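# Sort four sealant cartridges into crates by fill level

## Task

Four partly used sealant cartridges are on the table, and their contents cannot be seen through the tubes. Each cartridge that is one third full or more belongs in the blue crate, and each one under a third belongs in the dark grey crate. A cartridge counts only if it sits in the correct crate, is at rest at the end and no longer has the red dowel in it; one placed in the wrong crate counts against the result. Both crates must be standing upright at the end. Nothing may rely on the robot to stay in place: open the grippers and pull the arms away before ending.

## Robot and tools

Robot: two 7-joint Kinova Gen3 arms, left_arm and right_arm, each carrying a Robotiq 2F-85 parallel gripper with a wrist camera. Base of left_arm is at (+0.033, +0.278, 0) m and right_arm at (-0.033, -0.263, 0) m.

Scene frame: origin on the table surface midway between the arms, +x out across the table, +z up, left_arm on the +y side. The names left and right are labels only and do not match image sides. Each gripper has its own axes: +z runs along the fingers away from the wrist, and the pads close along its y axis. The reported end_effector_position is the point where the pads meet when shut; closed fingertips extend about 19 mm past it, and about 6 mm when fully open. Closing also moves the tips roughly 13 mm outward, so keep that clearance from surfaces.

The row (used by execute_actions and move): 16 numbers, each in [-1, 1], covering both arms even if only one moves. Order: left dx, dy, dz, rx, ry, rz, left gripper position, left gripper speed, then the same eight for the right arm. dx..rz are an offset, not a pose: a displacement in that gripper's own axes from the pose measured when the action began (for a call's first action, the last pose a result reported). 1.0 equals 0.6 m of translation or 180 degrees; rx, ry, rz form a single rotation vector. Optionally 14 more numbers from 0 to 1 may follow: stiffness scales for each joint, left arm's seven then right arm's seven, persisting until changed.

Gripper numbers: position +1 is fully open (85 mm), 0 about 41 mm, about -0.8 pads touching, -1 closes until blocked (use -1 and keep sending it to hold). Gripper speed -1, 0, +1 give roughly 20, 85, 150 mm/s. To release, send a position wider than the object. Fingers stay put once stopped until the position number changes by 0.01 or more. To leave a gripper alone, repeat its previous two numbers, since 0 is itself a command. position_measured_pct is about 50 minus 50 times the finger position: 0 open, near 90 pads together; stopping below 90 short of the request means something is held.

execute_actions(actions): a list of actions; each action is a table of up to 15 rows, one row per control step of 1/30 s, with the last row repeated to fill 15 steps. Every row in an action is measured from the same start pose, not from the preceding row. An empty list just returns the state and images. Each step, the commanded pose is clipped to within 70 mm and 16 degrees of the actual one, so far targets take several actions, and the arm ends at most at its last clipped pose.

move(target, speed, blocking): target is one row as above, its offsets taken from the most recent reported pose in this scene. Each gripper follows a straight line; both paths finish together within 0.5 to 10 s (cut off at 10 s). speed is the path top speed in m/s, 0.002 to 0.5, default 0.25; rotation limited to twice that in rad/s. Paths ignore obstacles and the other arm; the gripper may lag, wander, or overshoot the speed near full extension. Faster contact and targets deeper past contact push harder. With blocking=false the result returns after 0.5 s; check with wait(0), and no further rows or moves are accepted until an end is shown (or call stop). The result adds a move: line with the ending (done, off_target, moving, held, fault) and limits (paced = pose clipped; held = some steps blocked, after which motion may jump quickly), plus each gripper's distance from its target.

wait(seconds): 0 to 10 s, arms keep their last commands. stop(): brakes a running move; needs room. zoom_image(camera, region): region [x0, y0, x1, y1] in pixels, at most 504 by 504, from cam_head_left, cam_head_right, cam_left_wrist or cam_right_wrist. read_manual(section): licence texts only. finished_scene(scene): ends the current scene irreversibly; pass its number.

Results: the state line gives each gripper's position (m) and quat_wxyz in the scene frame (less accurate at long reach), Hand target lines show where the controller now drives each gripper, joint positions and torques (offset and noisy; useful for feeling a held cartridge's weight, which may reveal fill level), step readings with HELD marks, and camera images. A pose unreachable line means the clearance check altered that arm's command.

Avoid: knocking anything off the table, tipping crates, dropping or slamming cartridges, arms touching or pressing on each other, and hard pushes. A joint contact torque at its load limit (46.9 N m for the first four joints, 29.5 for the wrist ones, held weight included) freezes that arm for 10 s. Long holding heats motors: a MOTOR HOT warning appears from 60 °C and at 75 °C the arm sinks. Something may occasionally tug a held part or nudge a loose object. The robot keeps running during your reasoning, holding its last command.

Each tool is called after "Call:" by a JSON object that holds its "api" and its "payload", one argument or row to a line.

## Session

Call:
{"api": "execute_actions", "payload": {
  "actions": []
}}

Scene clock: 0.00 s.
left_arm: end_effector_position=(+0.0483, +0.1581, +0.3579) position_measured_pct=0.0 end_effector_quat_wxyz=(-0.055, +0.055, +0.996, +0.051) | right_arm: end_effector_position=(+0.2160, -0.6622, +0.3129) position_measured_pct=0.0 end_effector_quat_wxyz=(+0.264, -0.548, +0.786, +0.112)
Joint positions: left_arm=[ 1.195 -0.375 -0.157  1.978  0.009  1.67   2.716] | right_arm=[ 1.609  0.702 -0.584  1.053 -0.158  1.736  3.782]
Joint velocities: left_arm=[-0.     0.002 -0.     0.     0.    -0.001  0.   ] | right_arm=[-0.     0.     0.     0.001 -0.001 -0.001 -0.003]
Joint torques (N m, as the joint torque sensors report them, + toward a larger angle): no reading
Motor temperatures (°C, as the motors report them): left_arm=[30 30 24 27 36 30 48] | right_arm=[29 32 28 32 35 32 36]
Hand target (left_arm): +0.048, +0.158, +0.358; -0.055, +0.055, +0.996, +0.051
Hand target (right_arm): +0.216, -0.662, +0.313; +0.264, -0.548, +0.786, +0.112
Joint stiffness scale: left_arm=[1. 1. 1. 1. 1. 1. 1.] | right_arm=[1. 1. 1. 1. 1. 1. 1.]

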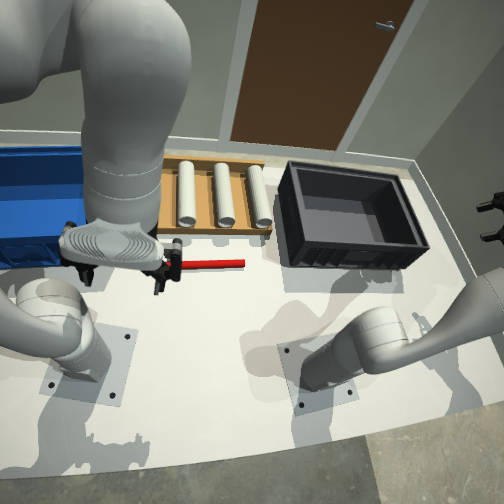

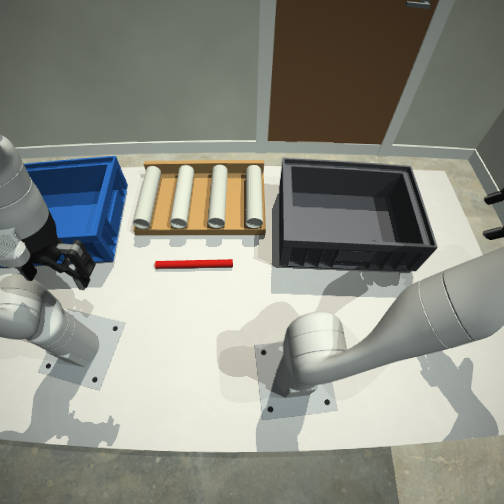

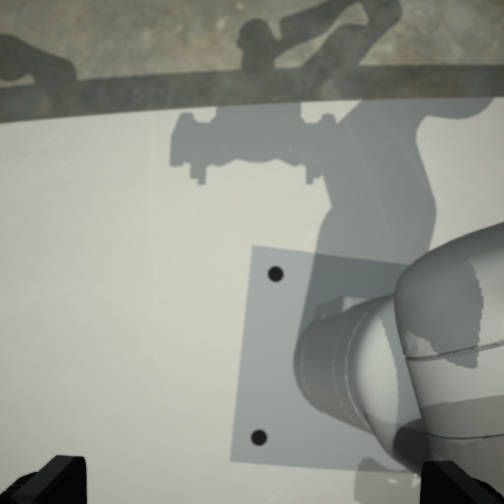

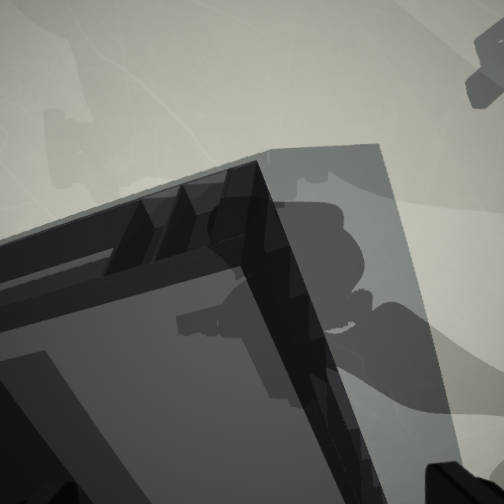

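Call:
{"api": "zoom_image", "payload": {
  "camera": "cam_head_right",
  "region": [120, 140, 290, 280]
}}

Call:
{"api": "zoom_image", "payload": {
  "camera": "cam_head_left",
  "region": [140, 140, 290, 280]
}}

Region (120, 140, 290, 280) of cam_head_right's 504x504 image, scaled by 2.965, with more detail than that image has; it fills the top 415 rows of this view, and the rest is white.

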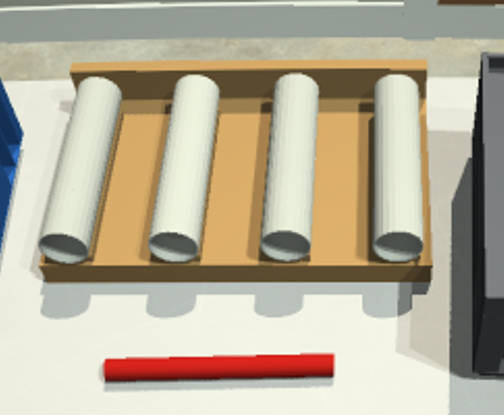

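Region (140, 140, 290, 280) of cam_head_left's 504x504 image, scaled by 3.360, with more detail than that image has; it fills the top 470 rows of this view, and the rest is white.

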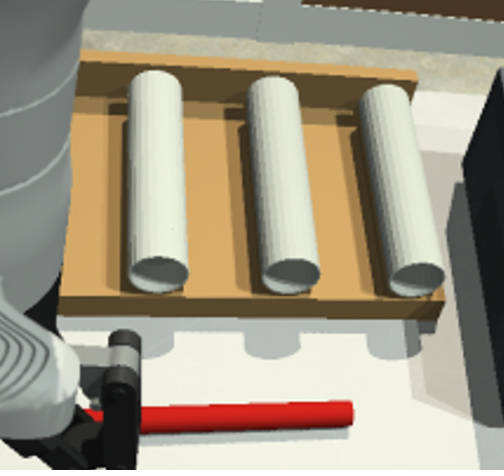

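Call:
{"api": "move", "payload": {
  "target": [-0.417, -0.263, -0.067, 0, 0, 0, 1, 0, 0, 0, 0, 0, 0, 0, 1, 0]
}}

Scene clock: 34.80 s.
left_arm: end_effector_position=(+0.2826, -0.0270, +0.3554) position_measured_pct=0.0 end_effector_quat_wxyz=(-0.051, +0.053, +0.996, +0.051) | right_arm: end_effector_position=(+0.2160, -0.6622, +0.3129) position_measured_pct=0.0 end_effector_quat_wxyz=(+0.264, -0.548, +0.786, +0.112)
Joint positions: left_arm=[ 0.974  0.334 -0.52   1.332  0.14   1.66   2.138] | right_arm=[ 1.609  0.702 -0.584  1.053 -0.158  1.736  3.782]
Joint velocities: left_arm=[-0.006  0.003 -0.002 -0.001  0.     0.     0.   ] | right_arm=[-0.     0.     0.    -0.001  0.001  0.    -0.   ]
Joint torques (N m, as the joint torque sensors report them, + toward a larger angle): left_arm=[ -0.08 -14.82  -1.77  -8.81  -0.2    0.41   0.09] | right_arm=[  0.45 -18.85  -3.11  -7.77  -1.33   0.76  -0.07]
Motor temperatures (°C, as the motors report them): left_arm=[30 30 24 28 36 30 48] | right_arm=[29 33 28 32 35 32 36]
Hand target (left_arm): +0.281, -0.029, +0.355; -0.055, +0.055, +0.996, +0.050
Hand target (right_arm): +0.216, -0.662, +0.313; +0.264, -0.548, +0.786, +0.112
Off the commanded pose (left_arm): 0.002 m, 1 deg.
Off the commanded pose (right_arm): 0.000 m, 0 deg.
Joint stiffness scale: left_arm=[1. 1. 1. 1. 1. 1. 1.] | right_arm=[1. 1. 1. 1. 1. 1. 1.]
move: done

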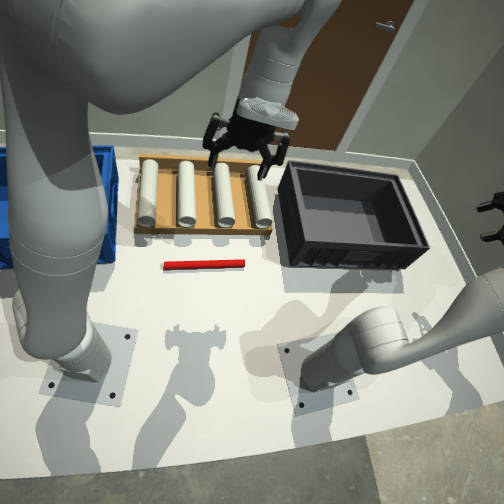

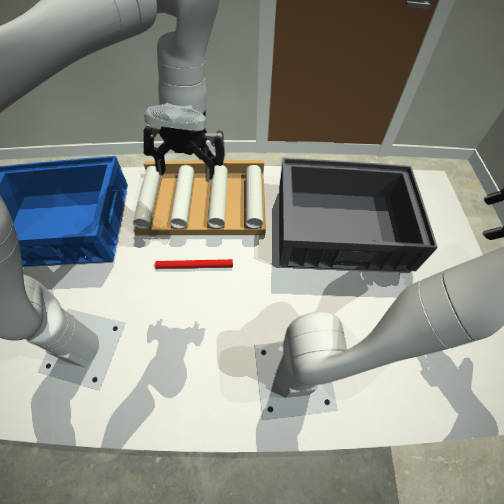

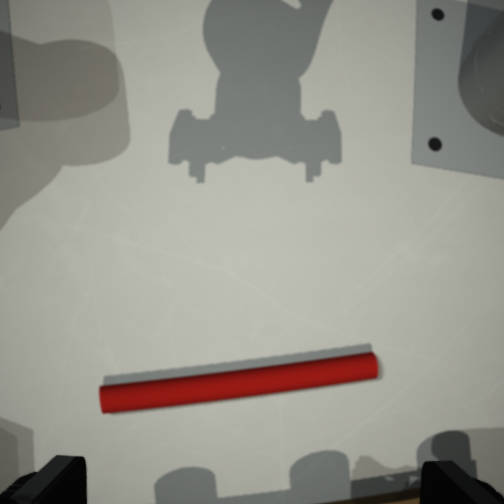

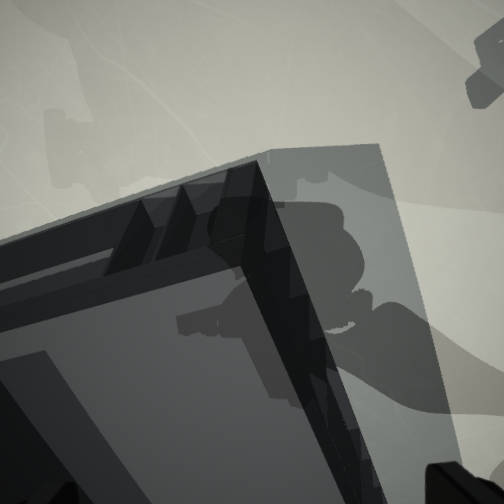

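Call:
{"api": "move", "payload": {
  "target": [-0.0287, 0.1703, 0.2747, 0.0323, -0.0323, -0.0336, 1, 0, 0, 0, 0, 0, 0, 0, 1, 0]
}}

Call:
{"api": "move", "payload": {
  "target": [0, 0, 0, 0, 0, -0.5, 1, 0, 0, 0, 0, 0, 0, 0, 1, 0]
}}

Scene clock: 78.20 s.
left_arm: end_effector_position=(+0.2954, +0.0908, +0.2003) position_measured_pct=0.0 end_effector_quat_wxyz=(-0.000, +0.002, +1.000, +0.005) | right_arm: end_effector_position=(+0.2160, -0.6622, +0.3129) position_measured_pct=0.0 end_effector_quat_wxyz=(+0.264, -0.548, +0.786, +0.112)
Joint positions: left_arm=[ 0.88   0.211 -0.625  2.027  0.14   0.953  1.956] | right_arm=[ 1.609  0.702 -0.584  1.053 -0.158  1.736  3.782]
Joint velocities: left_arm=[-0.013 -0.003  0.002  0.001 -0.    -0.001  0.   ] | right_arm=[-0.001  0.001 -0.     0.001 -0.    -0.002  0.   ]
Joint torques (N m, as the joint torque sensors report them, + toward a larger angle): left_arm=[  0.14 -10.71  -1.68  -7.49  -0.19   0.17   0.06] | right_arm=[  0.25 -19.14  -2.7   -7.54  -1.06   0.82   0.21]
Motor temperatures (°C, as the motors report them): left_arm=[30 30 24 28 36 30 48] | right_arm=[29 34 28 32 35 32 36]
Hand target (left_arm): +0.295, +0.090, +0.200; -0.000, -0.000, +1.000, +0.000
Hand target (right_arm): +0.216, -0.662, +0.313; +0.264, -0.548, +0.786, +0.112
Off the commanded pose (left_arm): 0.001 m, 1 deg.
Off the commanded pose (right_arm): 0.000 m, 0 deg.
Joint stiffness scale: left_arm=[1. 1. 1. 1. 1. 1. 1.] | right_arm=[1. 1. 1. 1. 1. 1. 1.]
move: done

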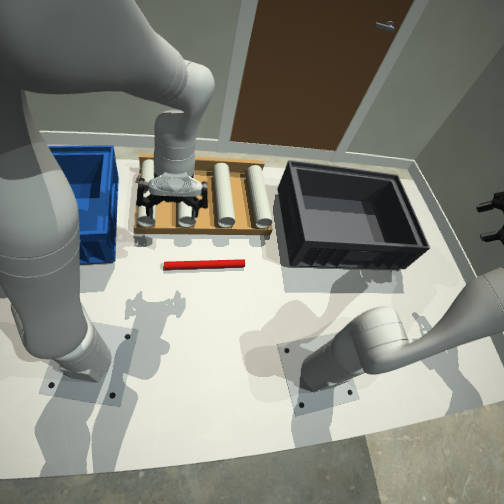

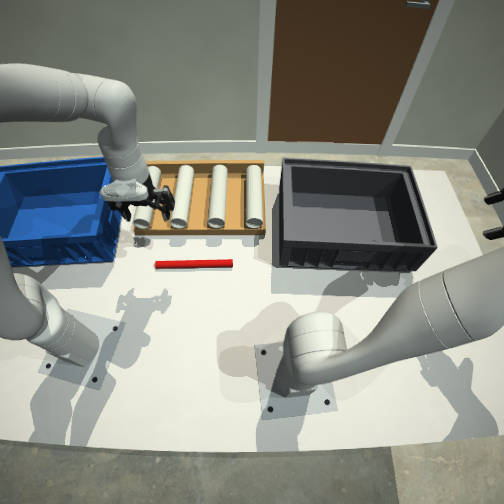

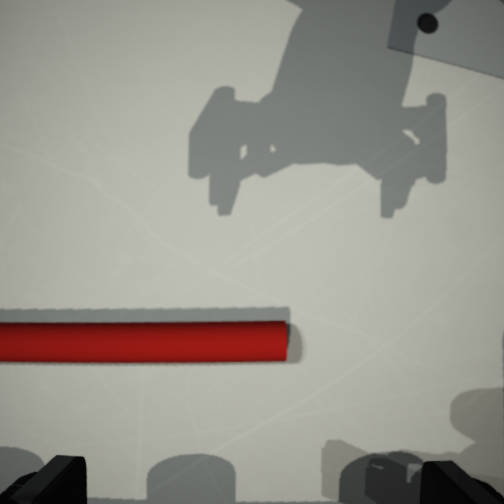

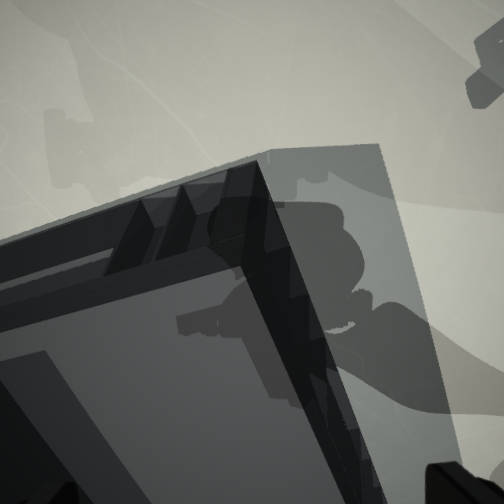

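Scene clock: 81.73 s.
left_arm: end_effector_position=(+0.2959, +0.0923, +0.2003) position_measured_pct=0.0 end_effector_quat_wxyz=(-0.005, +0.704, -0.711, -0.003) | right_arm: end_effector_position=(+0.2160, -0.6622, +0.3129) position_measured_pct=0.0 end_effector_quat_wxyz=(+0.264, -0.548, +0.786, +0.112)
Joint positions: left_arm=[ 0.981  0.227 -0.753  2.027  0.176  0.958  3.476] | right_arm=[ 1.609  0.702 -0.584  1.053 -0.158  1.736  3.782]
Joint velocities: left_arm=[-0.     0.001  0.001  0.    -0.    -0.001  0.005] | right_arm=[-0.     0.001  0.     0.     0.001 -0.001  0.001]
Joint torques (N m, as the joint torque sensors report them, + toward a larger angle): left_arm=[ -0.28 -10.28  -1.63  -7.57  -0.25   0.05   0.03] | right_arm=[  0.09 -19.14  -2.89  -8.04  -1.56   1.01   0.16]
Motor temperatures (°C, as the motors report them): left_arm=[30 30 24 28 36 30 48] | right_arm=[29 34 28 32 35 32 36]
Hand target (left_arm): +0.295, +0.091, +0.200; -0.003, +0.706, -0.708, -0.004
Hand target (right_arm): +0.216, -0.662, +0.313; +0.264, -0.548, +0.786, +0.112
Off the commanded pose (left_arm): 0.002 m, 0 deg.
Off the commanded pose (right_arm): 0.000 m, 0 deg.
Joint stiffness scale: left_arm=[1. 1. 1. 1. 1. 1. 1.] | right_arm=[1. 1. 1. 1. 1. 1. 1.]
move: done

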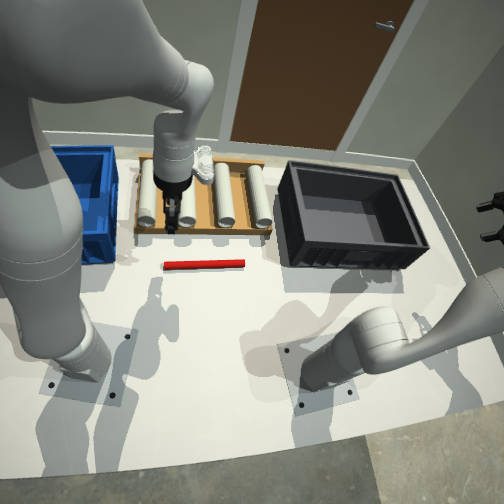

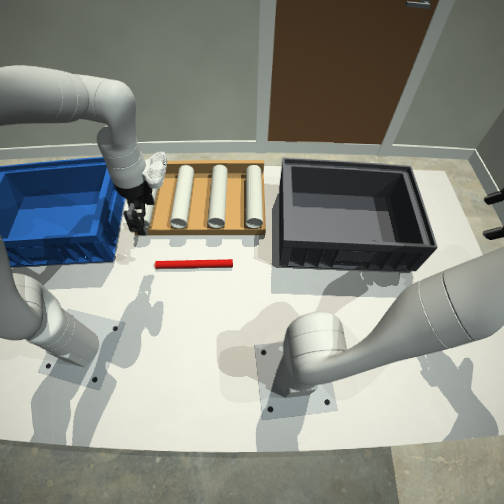

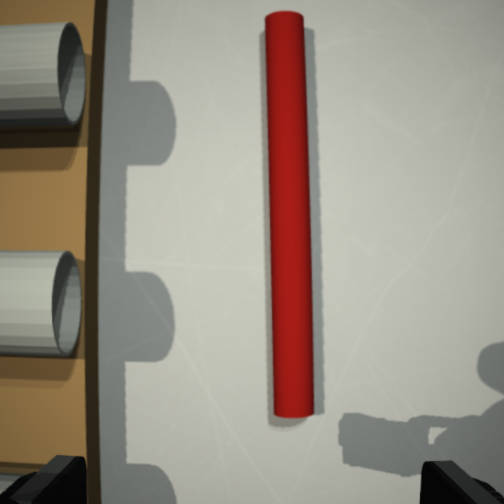

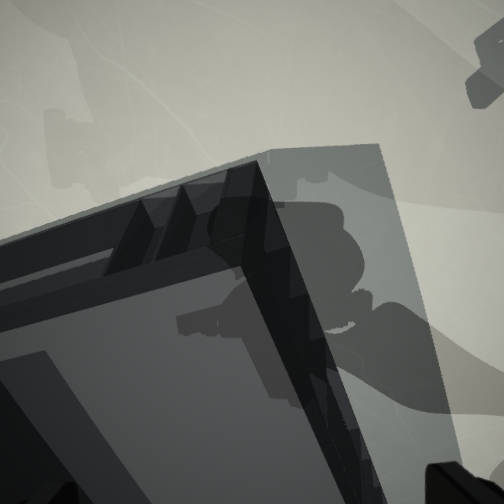

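Call:
{"api": "move", "payload": {
  "target": [-0.001, 0.0357, 0.275, 0, 0, 0, 1, 0, 0, 0, 0, 0, 0, 0, 1, 0],
  "speed": 0.15
}}

Scene clock: 102.43 s.
left_arm: end_effector_position=(+0.2770, +0.0949, +0.0375) position_measured_pct=0.0 end_effector_quat_wxyz=(-0.006, +0.703, -0.711, -0.002) | right_arm: end_effector_position=(+0.2160, -0.6622, +0.3129) position_measured_pct=0.0 end_effector_quat_wxyz=(+0.264, -0.548, +0.786, +0.112)
Joint positions: left_arm=[ 0.738  0.565 -0.485  2.304  0.649  0.403  3.044] | right_arm=[ 1.609  0.702 -0.584  1.053 -0.158  1.736  3.782]
Joint velocities: left_arm=[-0.016  0.003  0.011  0.001  0.    -0.004  0.   ] | right_arm=[-0.     0.001 -0.    -0.     0.001 -0.001  0.   ]
Joint torques (N m, as the joint torque sensors report them, + toward a larger angle): left_arm=[  0.05 -13.3   -2.    -2.98  -0.2    0.06   0.01] | right_arm=[  0.54 -18.79  -3.24  -7.58  -1.35   0.73   0.3 ]
Motor temperatures (°C, as the motors report them): left_arm=[30 30 24 28 36 30 48] | right_arm=[29 34 28 32 35 32 36]
Hand target (left_arm): +0.276, +0.096, +0.036; -0.006, +0.704, -0.710, -0.003
Hand target (right_arm): +0.216, -0.662, +0.313; +0.264, -0.548, +0.786, +0.112
Off the commanded pose (left_arm): 0.003 m, 0 deg.
Off the commanded pose (right_arm): 0.000 m, 0 deg.
Joint stiffness scale: left_arm=[1. 1. 1. 1. 1. 1. 1.] | right_arm=[1. 1. 1. 1. 1. 1. 1.]
move: done

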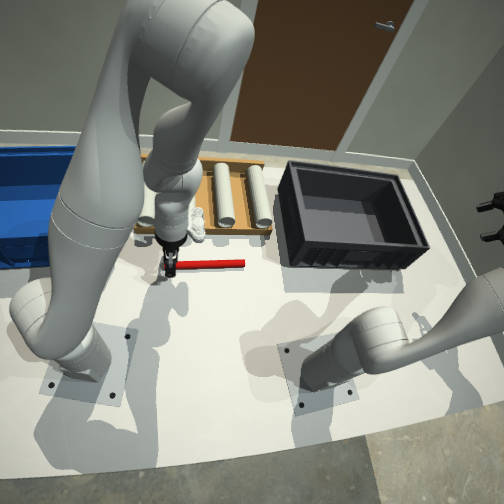

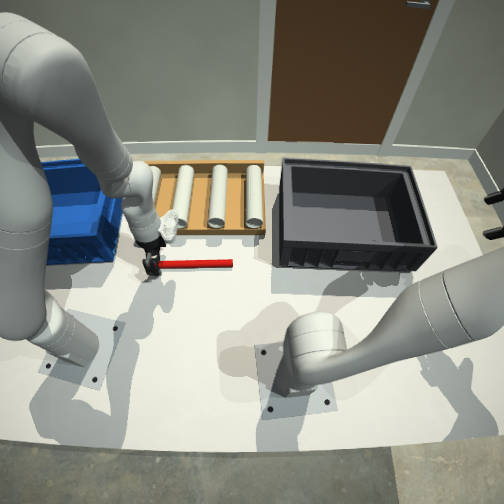

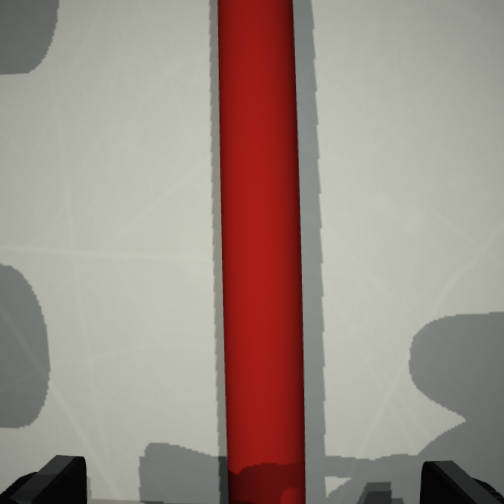

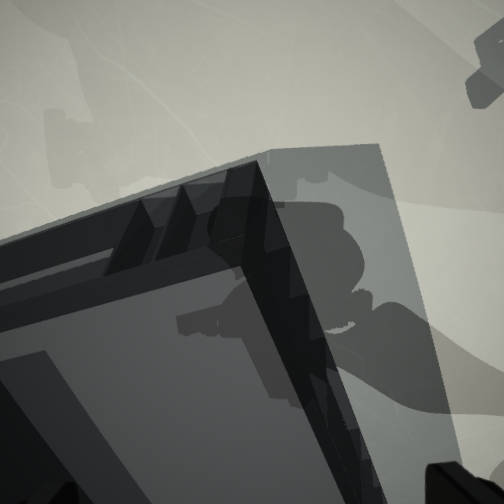

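Call:
{"api": "move", "payload": {
  "target": [0.006, 0.002, 0.028, 0, 0, 0, 1, 0, 0, 0, 0, 0, 0, 0, 1, 0],
  "speed": 0.05
}}

Call:
{"api": "move", "payload": {
  "target": [0, 0, 0, 0, 0, 0, -1, 0, 0, 0, 0, 0, 0, 0, 1, 0]
}}

Scene clock: 110.47 s.
left_arm: end_effector_position=(+0.2774, +0.0907, +0.0224) position_measured_pct=0.0 end_effector_quat_wxyz=(-0.007, +0.702, -0.712, -0.000) | right_arm: end_effector_position=(+0.2160, -0.6622, +0.3129) position_measured_pct=0.0 end_effector_quat_wxyz=(+0.264, -0.548, +0.786, +0.112)
Joint positions: left_arm=[ 0.694  0.603 -0.414  2.308  0.692  0.344  3.017] | right_arm=[ 1.609  0.702 -0.584  1.053 -0.158  1.736  3.782]
Joint velocities: left_arm=[-0.013  0.003  0.009  0.001 -0.    -0.005  0.   ] | right_arm=[ 0.     0.001 -0.    -0.001  0.    -0.001  0.   ]
Joint torques (N m, as the joint torque sensors report them, + toward a larger angle): left_arm=[ -0.29 -13.94  -2.    -2.52  -0.14  -0.03   0.16] | right_arm=[  0.52 -19.77  -3.37  -7.42  -1.07   0.89   0.4 ]
Motor temperatures (°C, as the motors report them): left_arm=[30 30 24 28 36 30 48] | right_arm=[29 34 28 32 35 32 36]
Hand target (left_arm): +0.276, +0.092, +0.021; -0.007, +0.703, -0.711, -0.002
Hand target (right_arm): +0.216, -0.662, +0.313; +0.264, -0.548, +0.786, +0.112
Off the commanded pose (left_arm): 0.003 m, 0 deg.
Off the commanded pose (right_arm): 0.000 m, 0 deg.
Joint stiffness scale: left_arm=[1. 1. 1. 1. 1. 1. 1.] | right_arm=[1. 1. 1. 1. 1. 1. 1.]
move: done

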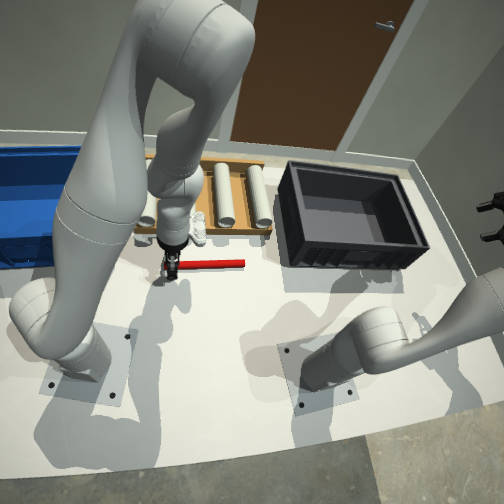

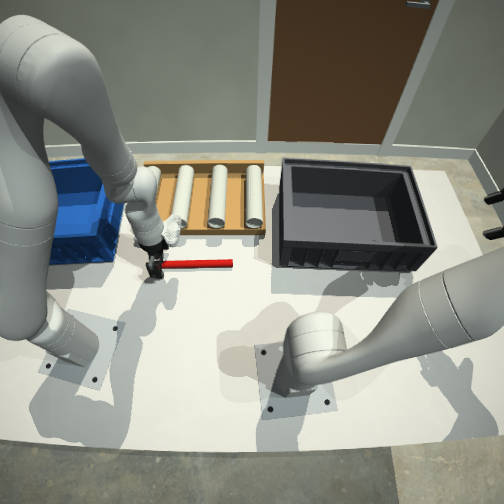

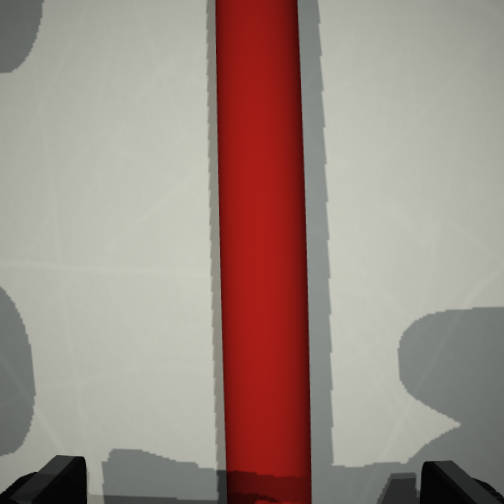

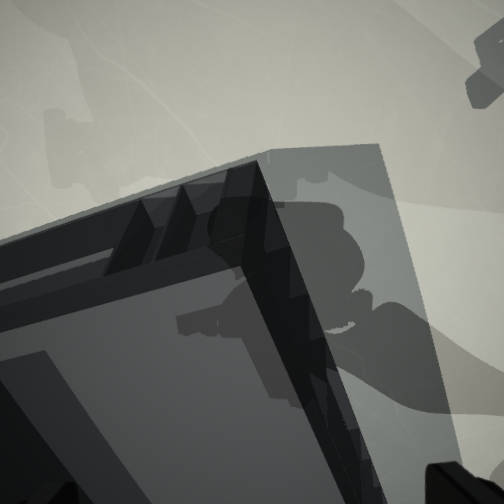

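Scene clock: 111.60 s.
left_arm: end_effector_position=(+0.2775, +0.0905, +0.0227) position_measured_pct=72.6 end_effector_quat_wxyz=(-0.007, +0.702, -0.712, +0.000) | right_arm: end_effector_position=(+0.2160, -0.6622, +0.3129) position_measured_pct=0.0 end_effector_quat_wxyz=(+0.264, -0.548, +0.786, +0.112)
Joint positions: left_arm=[ 0.694  0.602 -0.414  2.308  0.692  0.344  3.017] | right_arm=[ 1.609  0.702 -0.584  1.053 -0.158  1.736  3.782]
Joint velocities: left_arm=[ 0. -0. -0. -0.  0.  0.  0.] | right_arm=[ 0.     0.001  0.    -0.    -0.002 -0.001 -0.001]
Joint torques (N m, as the joint torque sensors report them, + toward a larger angle): left_arm=[  0.76 -10.33   0.27  -4.72   0.56  -0.8   -0.01] | right_arm=[  0.38 -18.67  -3.09  -7.9   -1.52   0.82   0.03]
Motor temperatures (°C, as the motors report them): left_arm=[30 30 24 28 36 30 48] | right_arm=[29 34 28 32 35 32 36]
Hand target (left_arm): +0.277, +0.091, +0.022; -0.007, +0.702, -0.712, -0.000
Hand target (right_arm): +0.216, -0.662, +0.313; +0.264, -0.548, +0.786, +0.112
Off the commanded pose (left_arm): 0.000 m, 0 deg.
Off the commanded pose (right_arm): 0.000 m, 0 deg.
Joint stiffness scale: left_arm=[1. 1. 1. 1. 1. 1. 1.] | right_arm=[1. 1. 1. 1. 1. 1. 1.]
move: done

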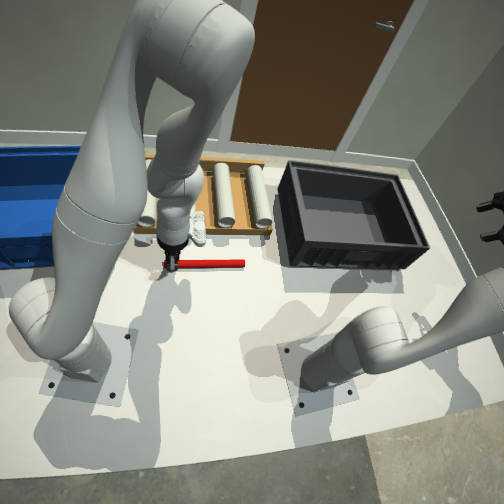

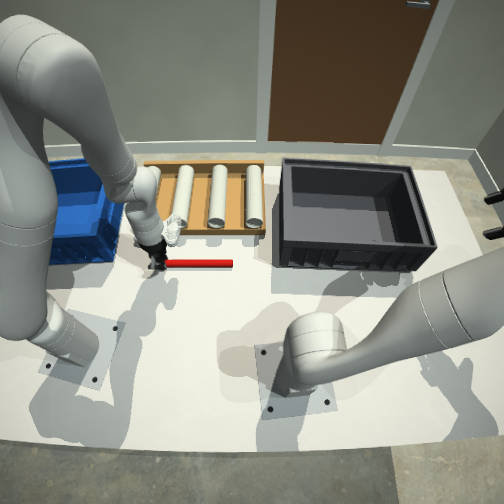

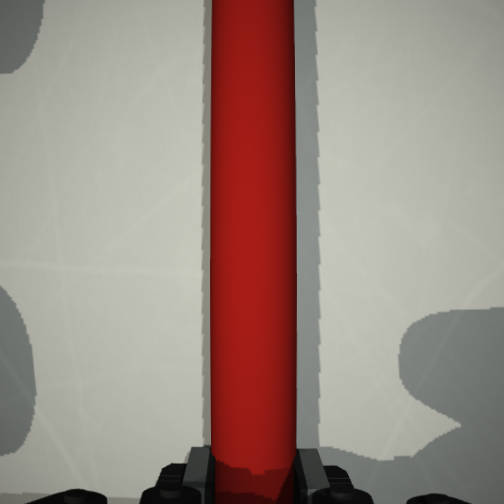

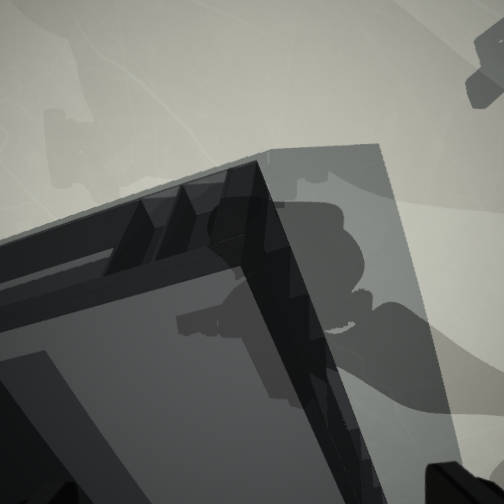

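Call:
{"api": "move", "payload": {
  "target": [0, 0, -0.129, 0, 0, 0, -1, 0, 0, 0, 0, 0, 0, 0, 1, 0],
  "speed": 0.15
}}

Call:
{"api": "move", "payload": {
  "target": [0.254, 0.196, 0, 0, 0, -0.5, -1, 0, 0, 0, 0, 0, 0, 0, 1, 0]
}}

Scene clock: 153.97 s.
left_arm: end_effector_position=(+0.2752, +0.0892, +0.0979) position_measured_pct=72.6 end_effector_quat_wxyz=(-0.005, +0.703, -0.712, -0.000) | right_arm: end_effector_position=(+0.2160, -0.6622, +0.3129) position_measured_pct=0.0 end_effector_quat_wxyz=(+0.264, -0.548, +0.786, +0.112)
Joint positions: left_arm=[ 0.888  0.414 -0.639  2.238  0.418  0.604  3.274] | right_arm=[ 1.609  0.702 -0.584  1.053 -0.158  1.736  3.782]
Joint velocities: left_arm=[ 0.011 -0.    -0.008 -0.    -0.     0.002 -0.   ] | right_arm=[-0.001  0.     0.    -0.001  0.    -0.001 -0.003]
Joint torques (N m, as the joint torque sensors report them, + toward a larger angle): left_arm=[ -0.05 -12.28  -2.4   -4.92  -0.26  -0.05   0.07] | right_arm=[  0.39 -18.93  -2.97  -8.09  -1.13   0.83   0.05]
Motor temperatures (°C, as the motors report them): left_arm=[30 30 24 28 36 30 48] | right_arm=[29 35 28 32 35 32 36]
Hand target (left_arm): +0.277, +0.090, +0.100; -0.006, +0.702, -0.712, +0.000
Hand target (right_arm): +0.216, -0.662, +0.313; +0.264, -0.548, +0.786, +0.112
Off the commanded pose (left_arm): 0.003 m, 0 deg.
Off the commanded pose (right_arm): 0.000 m, 0 deg.
Joint stiffness scale: left_arm=[1. 1. 1. 1. 1. 1. 1.] | right_arm=[1. 1. 1. 1. 1. 1. 1.]
move: done

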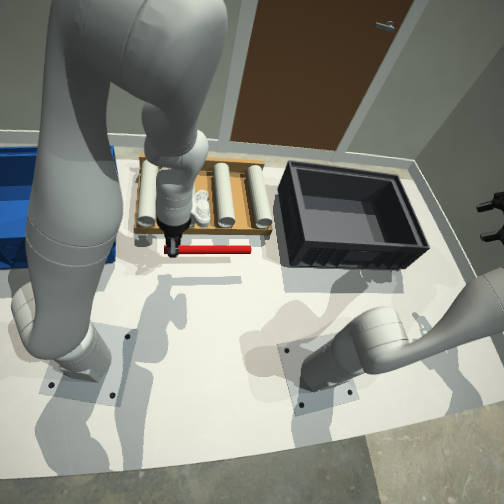

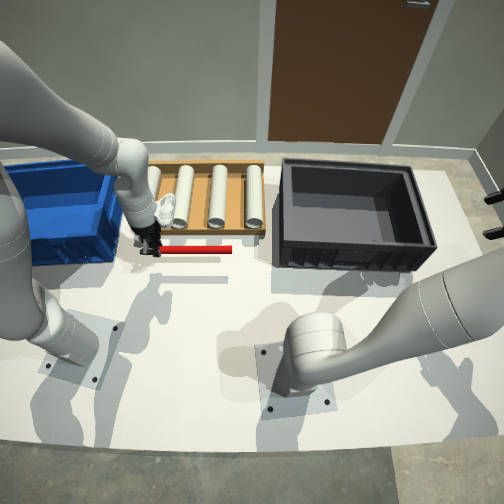

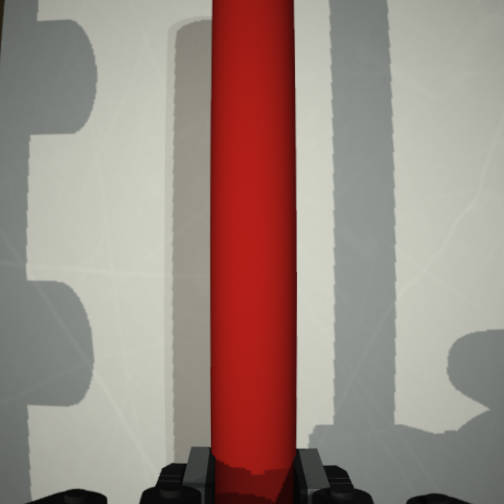

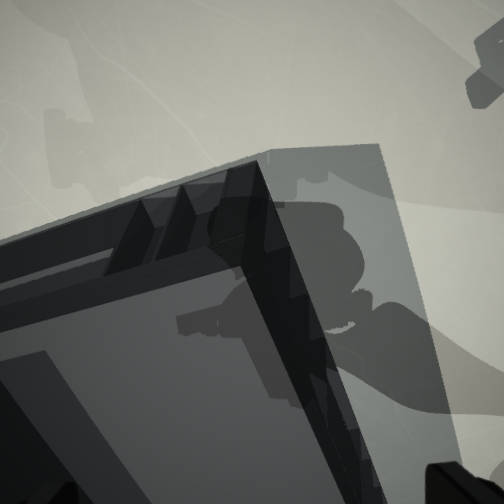

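Scene clock: 157.53 s.
left_arm: end_effector_position=(+0.1569, -0.0602, +0.0963) position_measured_pct=72.6 end_effector_quat_wxyz=(-0.002, +1.000, -0.007, +0.003) | right_arm: end_effector_position=(+0.2160, -0.6622, +0.3129) position_measured_pct=0.0 end_effector_quat_wxyz=(+0.264, -0.548, +0.786, +0.112)
Joint positions: left_arm=[ 1.538  0.557 -0.801  2.071  0.578  0.749  5.275] | right_arm=[ 1.609  0.702 -0.584  1.053 -0.158  1.736  3.782]
Joint velocities: left_arm=[ 0.003  0.003 -0.    -0.002 -0.     0.     0.007] | right_arm=[ 0.     0.001  0.     0.001 -0.     0.001  0.   ]
Joint torques (N m, as the joint torque sensors report them, + toward a larger angle): left_arm=[ -0.14 -13.81  -3.68  -5.24  -0.33  -0.08   0.06] | right_arm=[  0.52 -19.    -3.01  -7.71  -1.36   0.88   0.02]
Motor temperatures (°C, as the motors report them): left_arm=[30 30 24 28 36 30 48] | right_arm=[29 35 28 32 35 32 36]
Hand target (left_arm): +0.156, -0.061, +0.096; -0.004, +1.000, -0.006, +0.003
Hand target (right_arm): +0.216, -0.662, +0.313; +0.264, -0.548, +0.786, +0.112
Off the commanded pose (left_arm): 0.002 m, 0 deg.
Off the commanded pose (right_arm): 0.000 m, 0 deg.
Joint stiffness scale: left_arm=[1. 1. 1. 1. 1. 1. 1.] | right_arm=[1. 1. 1. 1. 1. 1. 1.]
move: done

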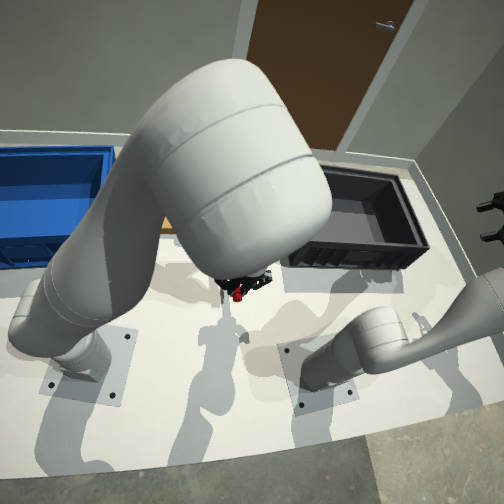

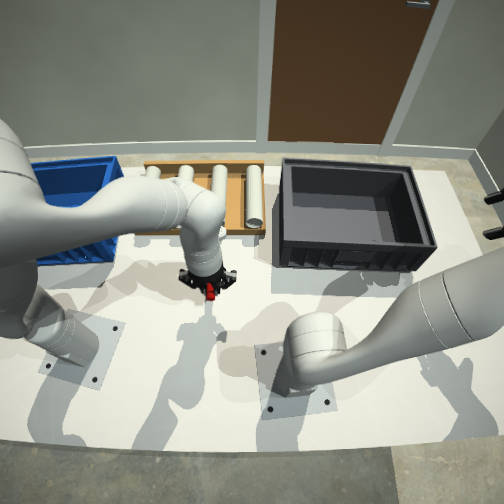

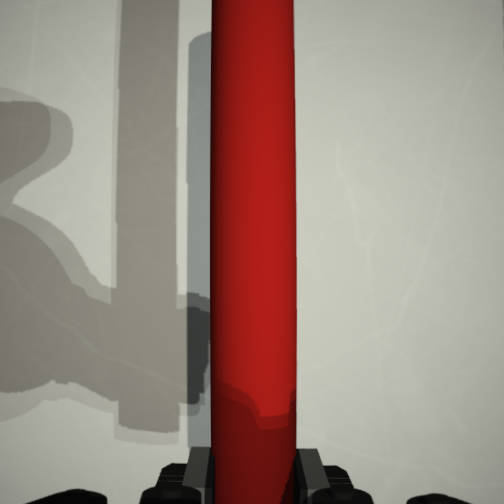

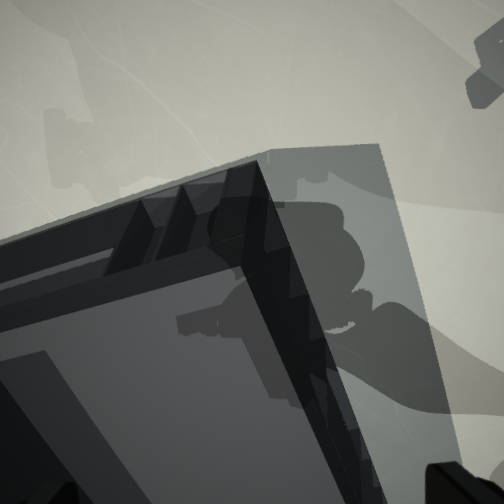

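Call:
{"api": "move", "payload": {
  "target": [0, 0, 0.062, 0, 0, 0, -1, 0, -0.9707, -0.1058, 0.4247, 0.0769, 0.1812, 0.3762, 1, 0],
  "speed": 0.3
}}

Scene clock: 183.73 s.
left_arm: end_effector_position=(+0.1585, -0.0606, +0.0612) position_measured_pct=72.6 end_effector_quat_wxyz=(-0.002, +1.000, -0.008, +0.005) | right_arm: end_effector_position=(+0.4979, -0.0965, +0.4242) position_measured_pct=0.0 end_effector_quat_wxyz=(+0.003, -0.000, +1.000, +0.007)
Joint positions: left_arm=[ 1.457  0.618 -0.699  2.105  0.651  0.643  5.211] | right_arm=[-0.055  0.727 -0.802  0.474  0.556  2.028  1.041]
Joint velocities: left_arm=[-0.001 -0.001 -0.002 -0.    -0.     0.    -0.   ] | right_arm=[-0.005  0.004  0.004 -0.003  0.    -0.     0.001]
Joint torques (N m, as the joint torque sensors report them, + toward a larger angle): left_arm=[ -0.08 -14.99  -3.67  -4.66  -0.12  -0.06   0.21] | right_arm=[  0.58 -19.75  -1.72  -6.93   0.06   0.36   0.07]
Motor temperatures (°C, as the motors report them): left_arm=[30 30 24 28 36 30 48] | right_arm=[29 35 28 32 35 32 36]
Hand target (left_arm): +0.157, -0.060, +0.059; -0.003, +1.000, -0.007, +0.004
Hand target (right_arm): +0.499, -0.099, +0.423; +0.002, -0.001, +1.000, +0.002
Off the commanded pose (left_arm): 0.003 m, 0 deg.
Off the commanded pose (right_arm): 0.006 m, 1 deg.
Joint stiffness scale: left_arm=[1. 1. 1. 1. 1. 1. 1.] | right_arm=[1. 1. 1. 1. 1. 1. 1.]
move: off_target (right_arm); limits=paced

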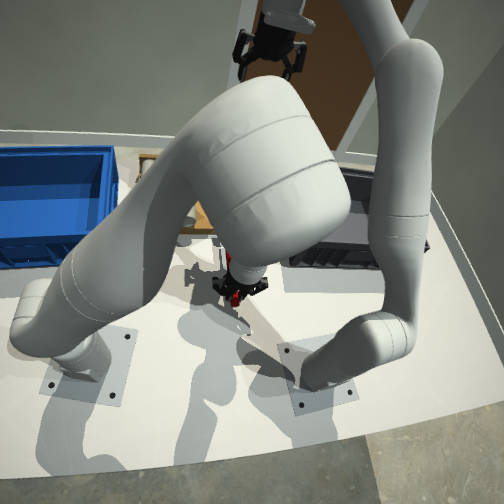

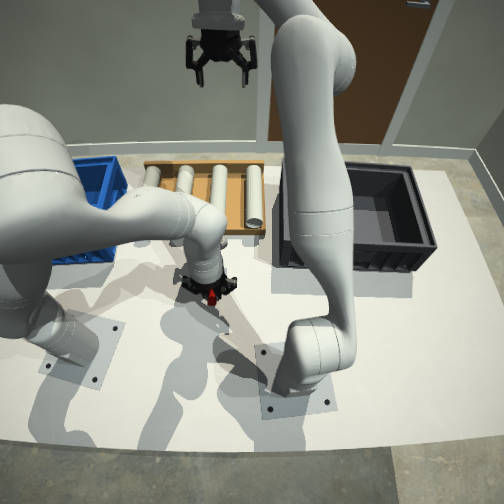

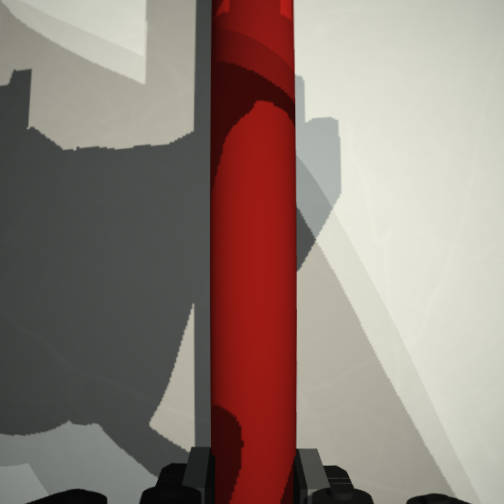

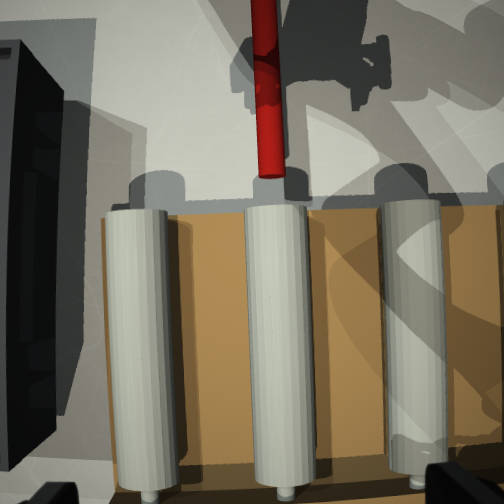

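Call:
{"api": "move", "payload": {
  "target": [0.133, 0, 0, 0, 0, 0, -1, 0, 0, 0, 0, 0, 0, 0, 1, 0],
  "speed": 0.05
}}

Scene clock: 196.60 s.
left_arm: end_effector_position=(+0.2361, -0.0644, +0.0626) position_measured_pct=72.6 end_effector_quat_wxyz=(+0.002, +1.000, -0.003, +0.004) | right_arm: end_effector_position=(+0.4979, -0.0962, +0.4240) position_measured_pct=0.0 end_effector_quat_wxyz=(+0.003, -0.000, +1.000, +0.007)
Joint positions: left_arm=[ 1.261  0.666 -0.699  1.992  0.65   0.708  5.067] | right_arm=[-0.056  0.728 -0.802  0.474  0.556  2.029  1.041]
Joint velocities: left_arm=[-0.006  0.    -0.    -0.001 -0.002  0.001 -0.   ] | right_arm=[-0.001 -0.     0.    -0.    -0.001 -0.    -0.   ]
Joint torques (N m, as the joint torque sensors report them, + toward a larger angle): left_arm=[ -0.07 -16.17  -3.95  -5.15  -0.11  -0.03   0.25] | right_arm=[  0.82 -20.99  -1.9   -6.65   0.05   0.29   0.28]
Motor temperatures (°C, as the motors report them): left_arm=[30 31 24 28 36 30 48] | right_arm=[29 35 28 32 35 32 36]
Hand target (left_arm): +0.238, -0.062, +0.062; -0.002, +1.000, -0.008, +0.005
Hand target (right_arm): +0.498, -0.096, +0.424; +0.003, -0.000, +1.000, +0.007
Off the commanded pose (left_arm): 0.003 m, 1 deg.
Off the commanded pose (right_arm): 0.000 m, 0 deg.
Joint stiffness scale: left_arm=[1. 1. 1. 1. 1. 1. 1.] | right_arm=[1. 1. 1. 1. 1. 1. 1.]
move: done

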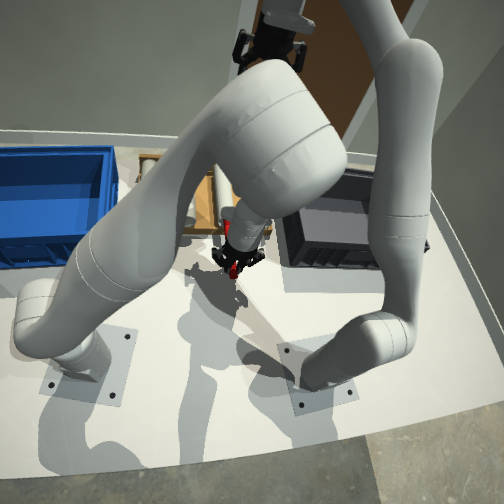

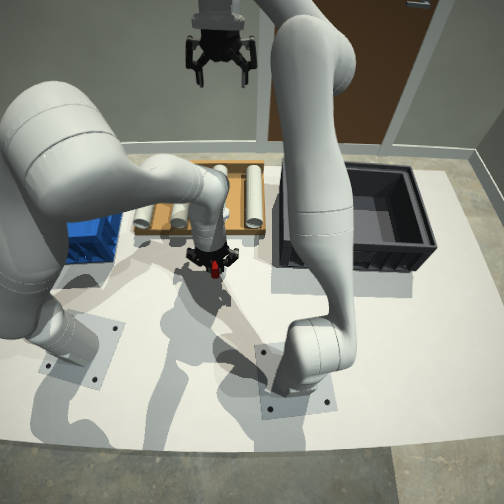

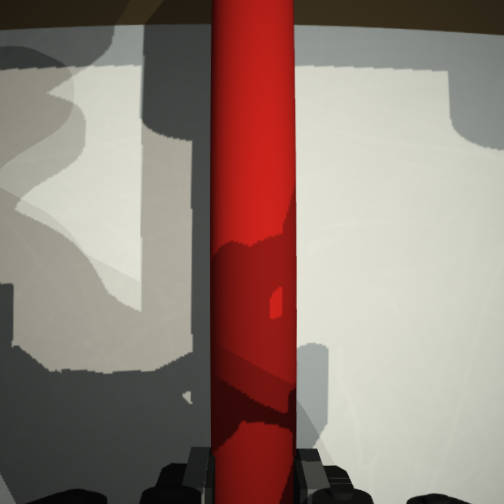

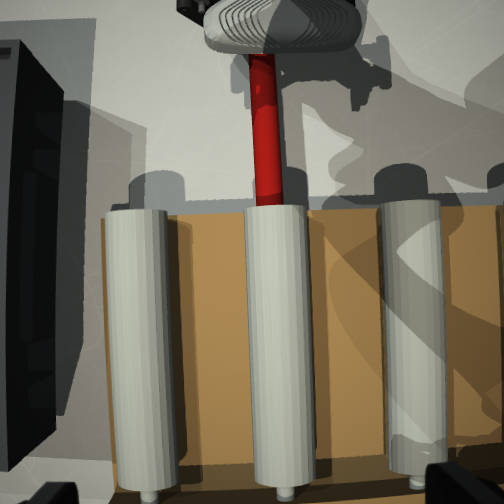

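Call:
{"api": "move", "payload": {
  "target": [0.083, -0.01, 0, 0, 0, 0, -1, 0, 0, 0, 0, 0, 0, 0, 1, 0],
  "speed": 0.04
}}

Scene clock: 205.00 s.
left_arm: end_effector_position=(+0.2852, -0.0604, +0.0640) position_measured_pct=72.6 end_effector_quat_wxyz=(+0.005, +1.000, +0.001, +0.006) | right_arm: end_effector_position=(+0.4979, -0.0962, +0.4240) position_measured_pct=0.0 end_effector_quat_wxyz=(+0.003, -0.000, +1.000, +0.007)
Joint positions: left_arm=[ 1.144  0.696 -0.699  1.919  0.65   0.749  4.989] | right_arm=[-0.056  0.728 -0.802  0.474  0.556  2.029  1.041]
Joint velocities: left_arm=[-0.006  0.001 -0.001 -0.001  0.    -0.    -0.   ] | right_arm=[ 0.    -0.001  0.     0.    -0.    -0.001 -0.   ]
Joint torques (N m, as the joint torque sensors report them, + toward a larger angle): left_arm=[ -0.23 -17.25  -3.98  -5.12  -0.09  -0.02   0.16] | right_arm=[  0.17 -20.46  -1.78  -6.51   0.45   0.32   0.07]
Motor temperatures (°C, as the motors report them): left_arm=[30 31 24 28 36 30 48] | right_arm=[29 35 28 32 35 32 36]
Hand target (left_arm): +0.286, -0.059, +0.063; +0.002, +1.000, -0.004, +0.004
Hand target (right_arm): +0.498, -0.096, +0.424; +0.003, -0.000, +1.000, +0.007
Off the commanded pose (left_arm): 0.002 m, 1 deg.
Off the commanded pose (right_arm): 0.000 m, 0 deg.
Joint stiffness scale: left_arm=[1. 1. 1. 1. 1. 1. 1.] | right_arm=[1. 1. 1. 1. 1. 1. 1.]
move: done

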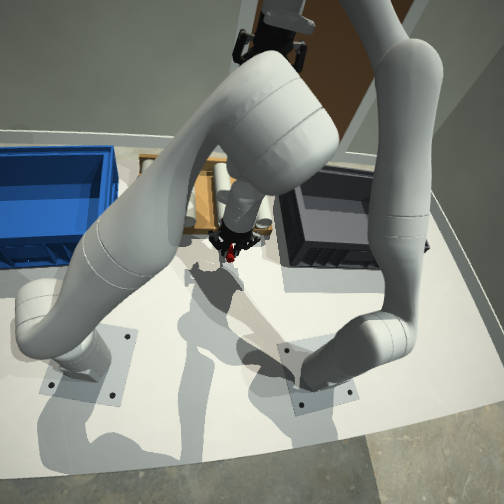

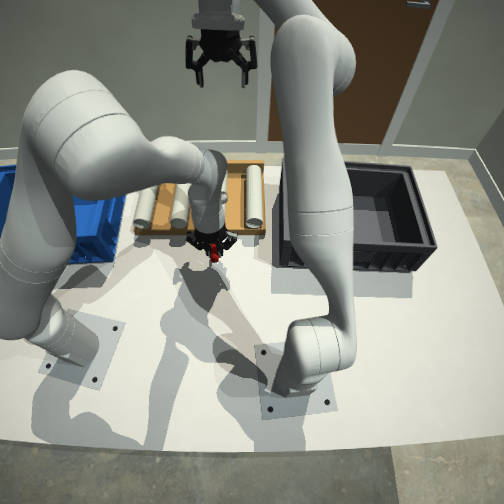

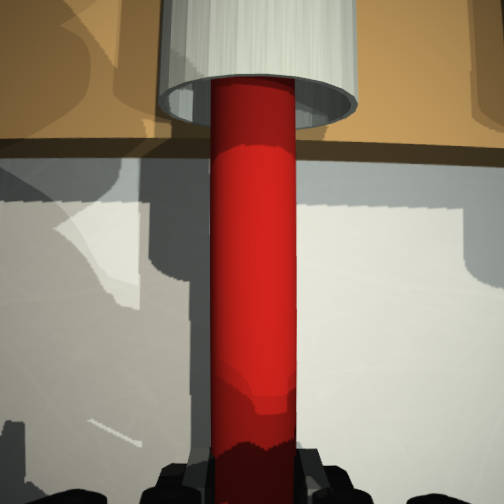

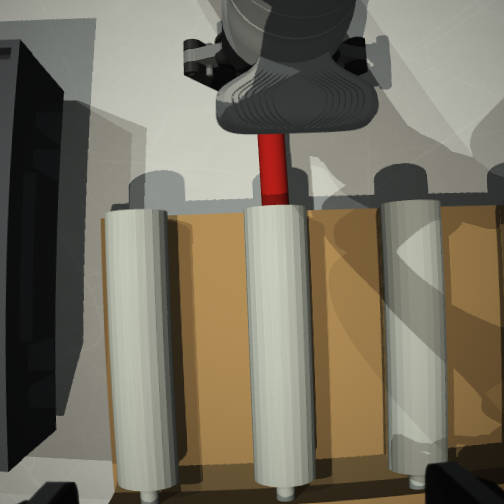

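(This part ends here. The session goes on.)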